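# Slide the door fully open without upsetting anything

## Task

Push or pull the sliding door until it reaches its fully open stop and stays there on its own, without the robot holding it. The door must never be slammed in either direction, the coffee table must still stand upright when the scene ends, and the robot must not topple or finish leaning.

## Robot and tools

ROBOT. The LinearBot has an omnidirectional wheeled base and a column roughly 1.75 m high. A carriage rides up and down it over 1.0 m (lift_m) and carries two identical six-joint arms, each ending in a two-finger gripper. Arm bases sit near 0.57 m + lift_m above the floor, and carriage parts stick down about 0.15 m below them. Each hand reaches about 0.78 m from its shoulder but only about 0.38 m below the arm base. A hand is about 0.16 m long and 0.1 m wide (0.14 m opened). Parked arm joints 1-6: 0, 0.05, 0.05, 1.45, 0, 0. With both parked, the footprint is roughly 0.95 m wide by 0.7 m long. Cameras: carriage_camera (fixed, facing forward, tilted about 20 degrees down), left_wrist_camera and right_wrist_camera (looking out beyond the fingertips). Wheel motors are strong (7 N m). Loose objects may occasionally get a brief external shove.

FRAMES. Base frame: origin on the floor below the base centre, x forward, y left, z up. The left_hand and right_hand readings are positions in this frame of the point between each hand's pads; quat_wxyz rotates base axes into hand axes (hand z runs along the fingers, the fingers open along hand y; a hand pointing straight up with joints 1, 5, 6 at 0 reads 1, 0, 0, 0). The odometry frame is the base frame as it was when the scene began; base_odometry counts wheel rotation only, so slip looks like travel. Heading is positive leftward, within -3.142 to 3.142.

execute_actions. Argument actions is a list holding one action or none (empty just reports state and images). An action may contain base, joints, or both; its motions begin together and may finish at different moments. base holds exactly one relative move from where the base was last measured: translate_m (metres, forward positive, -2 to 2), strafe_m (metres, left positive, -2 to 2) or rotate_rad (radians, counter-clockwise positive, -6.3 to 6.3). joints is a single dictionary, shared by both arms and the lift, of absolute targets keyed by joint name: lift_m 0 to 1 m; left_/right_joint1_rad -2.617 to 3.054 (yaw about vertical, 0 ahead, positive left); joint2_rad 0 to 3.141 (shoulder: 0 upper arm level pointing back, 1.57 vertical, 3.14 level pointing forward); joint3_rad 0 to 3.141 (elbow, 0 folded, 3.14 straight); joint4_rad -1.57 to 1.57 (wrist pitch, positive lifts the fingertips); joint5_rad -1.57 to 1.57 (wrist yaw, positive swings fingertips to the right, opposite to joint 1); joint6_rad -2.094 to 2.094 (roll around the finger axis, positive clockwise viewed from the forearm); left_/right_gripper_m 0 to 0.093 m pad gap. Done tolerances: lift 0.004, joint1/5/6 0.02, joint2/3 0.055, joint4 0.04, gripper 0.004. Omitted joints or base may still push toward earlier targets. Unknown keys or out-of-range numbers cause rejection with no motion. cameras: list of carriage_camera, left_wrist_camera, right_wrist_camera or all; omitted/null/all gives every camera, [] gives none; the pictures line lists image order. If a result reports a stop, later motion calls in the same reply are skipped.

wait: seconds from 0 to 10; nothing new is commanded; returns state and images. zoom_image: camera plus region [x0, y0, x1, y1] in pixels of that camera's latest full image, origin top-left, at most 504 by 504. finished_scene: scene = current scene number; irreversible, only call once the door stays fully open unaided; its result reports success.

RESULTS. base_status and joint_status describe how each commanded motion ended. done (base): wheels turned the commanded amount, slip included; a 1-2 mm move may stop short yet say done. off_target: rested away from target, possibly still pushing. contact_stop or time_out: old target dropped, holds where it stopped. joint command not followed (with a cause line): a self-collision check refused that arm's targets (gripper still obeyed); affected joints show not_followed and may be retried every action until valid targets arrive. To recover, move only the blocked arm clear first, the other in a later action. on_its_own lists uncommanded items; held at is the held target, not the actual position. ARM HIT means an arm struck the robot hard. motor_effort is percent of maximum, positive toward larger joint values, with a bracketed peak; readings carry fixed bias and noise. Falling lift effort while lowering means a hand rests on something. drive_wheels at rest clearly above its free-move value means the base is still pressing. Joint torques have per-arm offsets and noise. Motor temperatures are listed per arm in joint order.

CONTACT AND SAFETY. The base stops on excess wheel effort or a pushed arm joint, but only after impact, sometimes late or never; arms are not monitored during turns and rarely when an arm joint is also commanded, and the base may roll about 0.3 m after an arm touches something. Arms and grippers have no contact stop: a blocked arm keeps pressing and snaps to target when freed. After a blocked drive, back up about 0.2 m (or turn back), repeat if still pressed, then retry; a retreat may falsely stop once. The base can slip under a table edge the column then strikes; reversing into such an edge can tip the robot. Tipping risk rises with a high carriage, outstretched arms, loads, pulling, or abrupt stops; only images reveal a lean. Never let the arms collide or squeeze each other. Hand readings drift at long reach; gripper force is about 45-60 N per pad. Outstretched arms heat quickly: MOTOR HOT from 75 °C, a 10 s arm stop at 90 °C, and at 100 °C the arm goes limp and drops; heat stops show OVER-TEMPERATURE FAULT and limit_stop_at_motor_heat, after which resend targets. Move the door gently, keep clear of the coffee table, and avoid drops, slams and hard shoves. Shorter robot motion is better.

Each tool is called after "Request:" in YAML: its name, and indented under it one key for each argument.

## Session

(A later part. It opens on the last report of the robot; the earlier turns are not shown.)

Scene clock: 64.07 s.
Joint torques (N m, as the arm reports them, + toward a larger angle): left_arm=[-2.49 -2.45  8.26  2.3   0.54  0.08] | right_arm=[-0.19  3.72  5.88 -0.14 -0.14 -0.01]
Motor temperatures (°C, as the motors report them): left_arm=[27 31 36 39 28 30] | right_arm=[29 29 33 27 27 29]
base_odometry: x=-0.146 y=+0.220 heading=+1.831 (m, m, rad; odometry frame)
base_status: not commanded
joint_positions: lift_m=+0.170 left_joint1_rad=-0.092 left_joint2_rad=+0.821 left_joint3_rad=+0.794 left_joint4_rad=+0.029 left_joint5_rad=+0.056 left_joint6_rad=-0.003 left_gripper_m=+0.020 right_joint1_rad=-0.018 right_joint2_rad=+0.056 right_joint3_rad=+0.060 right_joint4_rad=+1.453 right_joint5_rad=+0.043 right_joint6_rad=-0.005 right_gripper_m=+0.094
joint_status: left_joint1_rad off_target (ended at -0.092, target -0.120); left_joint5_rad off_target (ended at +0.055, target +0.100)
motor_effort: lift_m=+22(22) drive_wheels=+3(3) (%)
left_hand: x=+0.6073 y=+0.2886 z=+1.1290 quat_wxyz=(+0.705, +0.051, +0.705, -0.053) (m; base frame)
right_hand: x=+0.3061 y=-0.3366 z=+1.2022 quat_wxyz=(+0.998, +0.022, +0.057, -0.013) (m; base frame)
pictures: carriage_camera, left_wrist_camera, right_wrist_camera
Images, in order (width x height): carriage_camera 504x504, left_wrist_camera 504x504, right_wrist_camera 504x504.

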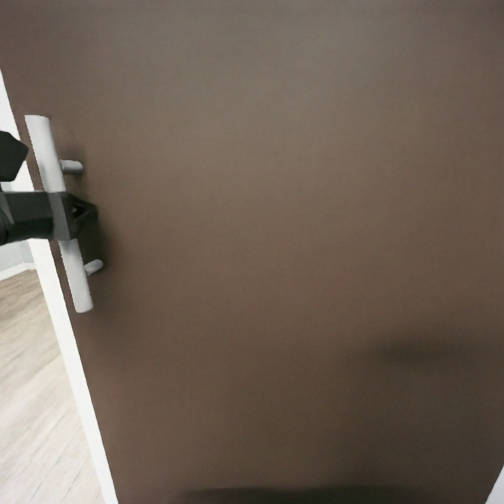

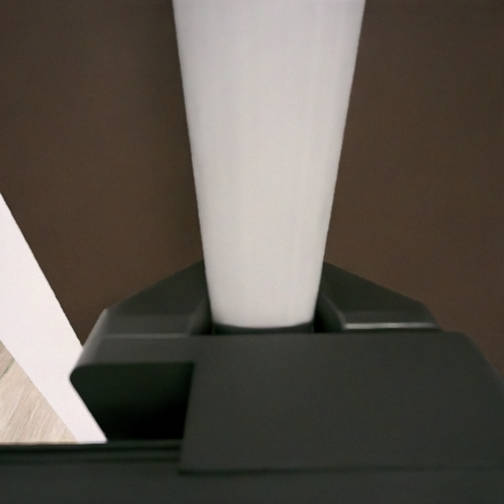

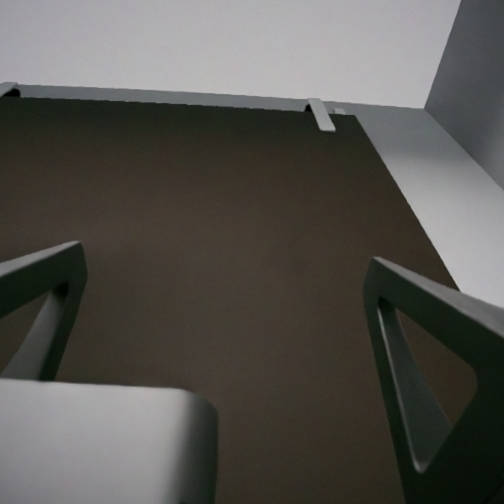

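Request:
execute_actions:
  actions:
    - {"base":{"strafe_m":-0.05},"joints":{"left_joint1_rad":-0.1,"left_joint5_rad":0.08}}

Scene clock: 67.07 s.
Joint torques (N m, as the arm reports them, + toward a larger angle): left_arm=[-3.53 -2.61  8.21  2.22  1.36  0.04] | right_arm=[-0.28  3.69  5.87 -0.14 -0.14  0.  ]
Motor temperatures (°C, as the motors report them): left_arm=[27 31 36 39 28 30] | right_arm=[29 29 33 27 27 29]
base_odometry: x=-0.098 y=+0.233 heading=+1.831 (m, m, rad; odometry frame)
base_status: done
joint_positions: lift_m=+0.170 left_joint1_rad=-0.064 left_joint2_rad=+0.821 left_joint3_rad=+0.794 left_joint4_rad=+0.029 left_joint5_rad=-0.035 left_joint6_rad=-0.004 left_gripper_m=+0.020 right_joint1_rad=-0.018 right_joint2_rad=+0.056 right_joint3_rad=+0.060 right_joint4_rad=+1.453 right_joint5_rad=+0.043 right_joint6_rad=-0.005 right_gripper_m=+0.094
joint_status: left_joint1_rad off_target (ended at -0.064, target -0.100); left_joint5_rad off_target (ended at -0.035, target +0.080)
motor_effort: lift_m=+22(22) drive_wheels=+4(12) (%)
left_hand: x=+0.6094 y=+0.3134 z=+1.1290 quat_wxyz=(+0.707, +0.009, +0.707, -0.011) (m; base frame)
right_hand: x=+0.3061 y=-0.3365 z=+1.2022 quat_wxyz=(+0.998, +0.022, +0.057, -0.013) (m; base frame)
pictures: carriage_camera, left_wrist_camera, right_wrist_camera
Images, in order (width x height): carriage_camera 504x504, left_wrist_camera 504x504, right_wrist_camera 504x504.

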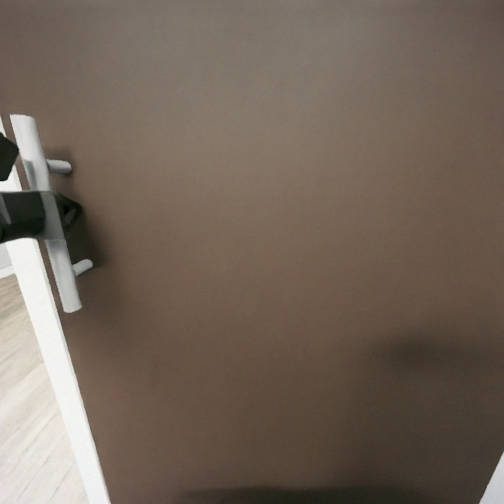

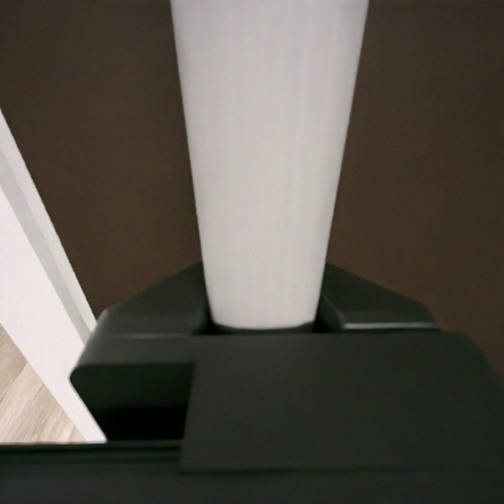

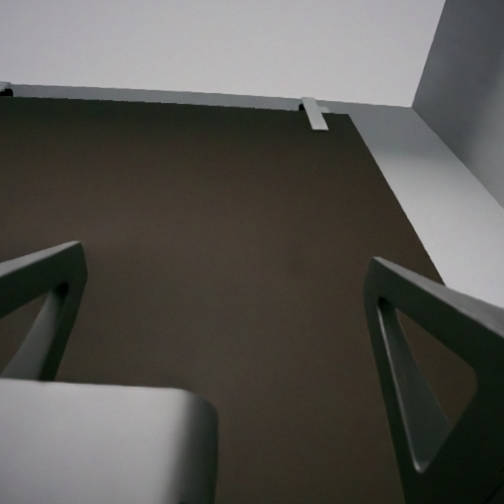

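At the stop. Relax, release, back away.

Request:
execute_actions:
  actions:
    - {"joints":{"left_joint1_rad":-0.03,"left_joint5_rad":-0.03,"left_gripper_m":0.093}}
  cameras: ["left_wrist_camera"]

Request:
execute_actions:
  actions:
    - {"base":{"translate_m":-0.2}}

Scene clock: 69.53 s.
Joint torques (N m, as the arm reports them, + toward a larger angle): left_arm=[ 0.62 -2.31  8.    2.38  0.09  0.04] | right_arm=[-0.22  3.62  5.76 -0.11 -0.13  0.  ]
Motor temperatures (°C, as the motors report them): left_arm=[27 31 36 39 28 30] | right_arm=[29 29 33 27 27 29]
base_odometry: x=-0.098 y=+0.233 heading=+1.831 (m, m, rad; odometry frame)
base_status: not commanded
joint_positions: lift_m=+0.170 left_joint1_rad=-0.036 left_joint2_rad=+0.817 left_joint3_rad=+0.794 left_joint4_rad=+0.021 left_joint5_rad=-0.037 left_joint6_rad=-0.003 left_gripper_m=+0.093 right_joint1_rad=-0.018 right_joint2_rad=+0.056 right_joint3_rad=+0.060 right_joint4_rad=+1.453 right_joint5_rad=+0.043 right_joint6_rad=-0.005 right_gripper_m=+0.094
joint_status: all done
motor_effort: lift_m=+22(22) drive_wheels=+0(4) (%)
left_hand: x=+0.6087 y=+0.3230 z=+1.1283 quat_wxyz=(+0.706, -0.001, +0.708, -0.001) (m; base frame)
right_hand: x=+0.3061 y=-0.3365 z=+1.2022 quat_wxyz=(+0.998, +0.022, +0.057, -0.013) (m; base frame)
pictures: left_wrist_camera
Images, in order (width x height): left_wrist_camera 504x504.

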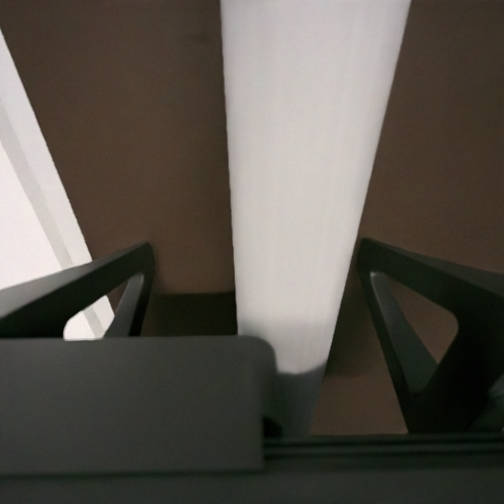

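Scene clock: 71.60 s.
Joint torques (N m, as the arm reports them, + toward a larger angle): left_arm=[ 0.6  -2.22  8.2   2.39  0.15  0.06] | right_arm=[-0.18  3.68  5.81 -0.14 -0.11 -0.01]
Motor temperatures (°C, as the motors report them): left_arm=[27 31 36 39 28 30] | right_arm=[29 29 33 27 27 29]
base_odometry: x=-0.046 y=+0.039 heading=+1.831 (m, m, rad; odometry frame)
base_status: done
joint_positions: lift_m=+0.170 left_joint1_rad=-0.036 left_joint2_rad=+0.816 left_joint3_rad=+0.794 left_joint4_rad=+0.017 left_joint5_rad=-0.035 left_joint6_rad=-0.003 left_gripper_m=+0.093 right_joint1_rad=-0.018 right_joint2_rad=+0.056 right_joint3_rad=+0.060 right_joint4_rad=+1.453 right_joint5_rad=+0.043 right_joint6_rad=-0.005 right_gripper_m=+0.094
joint_status: not commanded
motor_effort: lift_m=+22(22) drive_wheels=-2(10) (%)
left_hand: x=+0.6083 y=+0.3227 z=+1.1279 quat_wxyz=(+0.705, -0.001, +0.709, -0.001) (m; base frame)
right_hand: x=+0.3060 y=-0.3365 z=+1.2022 quat_wxyz=(+0.998, +0.022, +0.057, -0.013) (m; base frame)
pictures: carriage_camera, left_wrist_camera, right_wrist_camera
Images, in order (width x height): carriage_camera 504x504, left_wrist_camera 504x504, right_wrist_camera 504x504.

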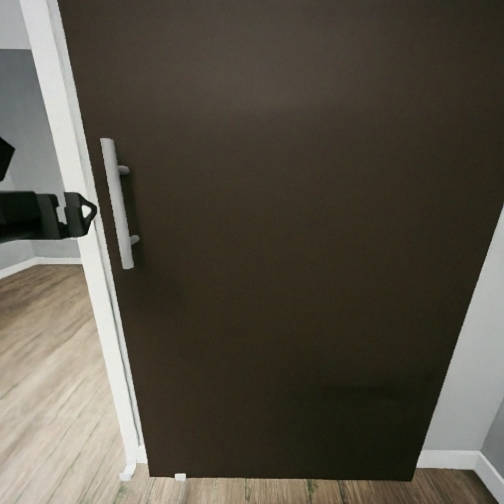

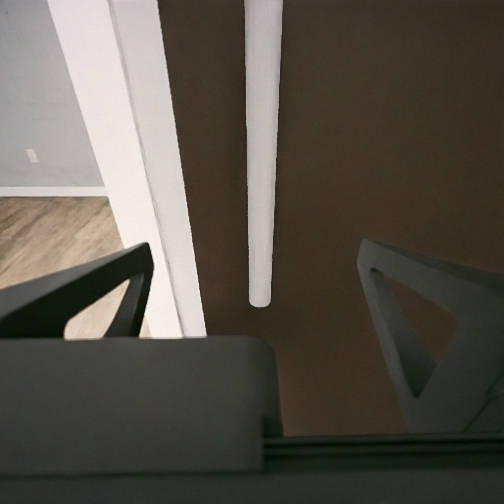

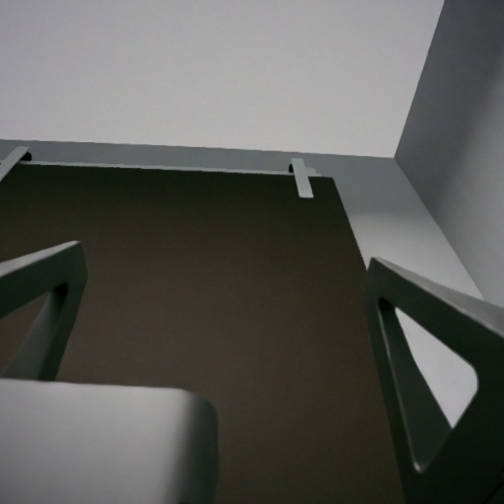

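Request:
finished_scene:
  scene: 2

The scene is finished: the task was done.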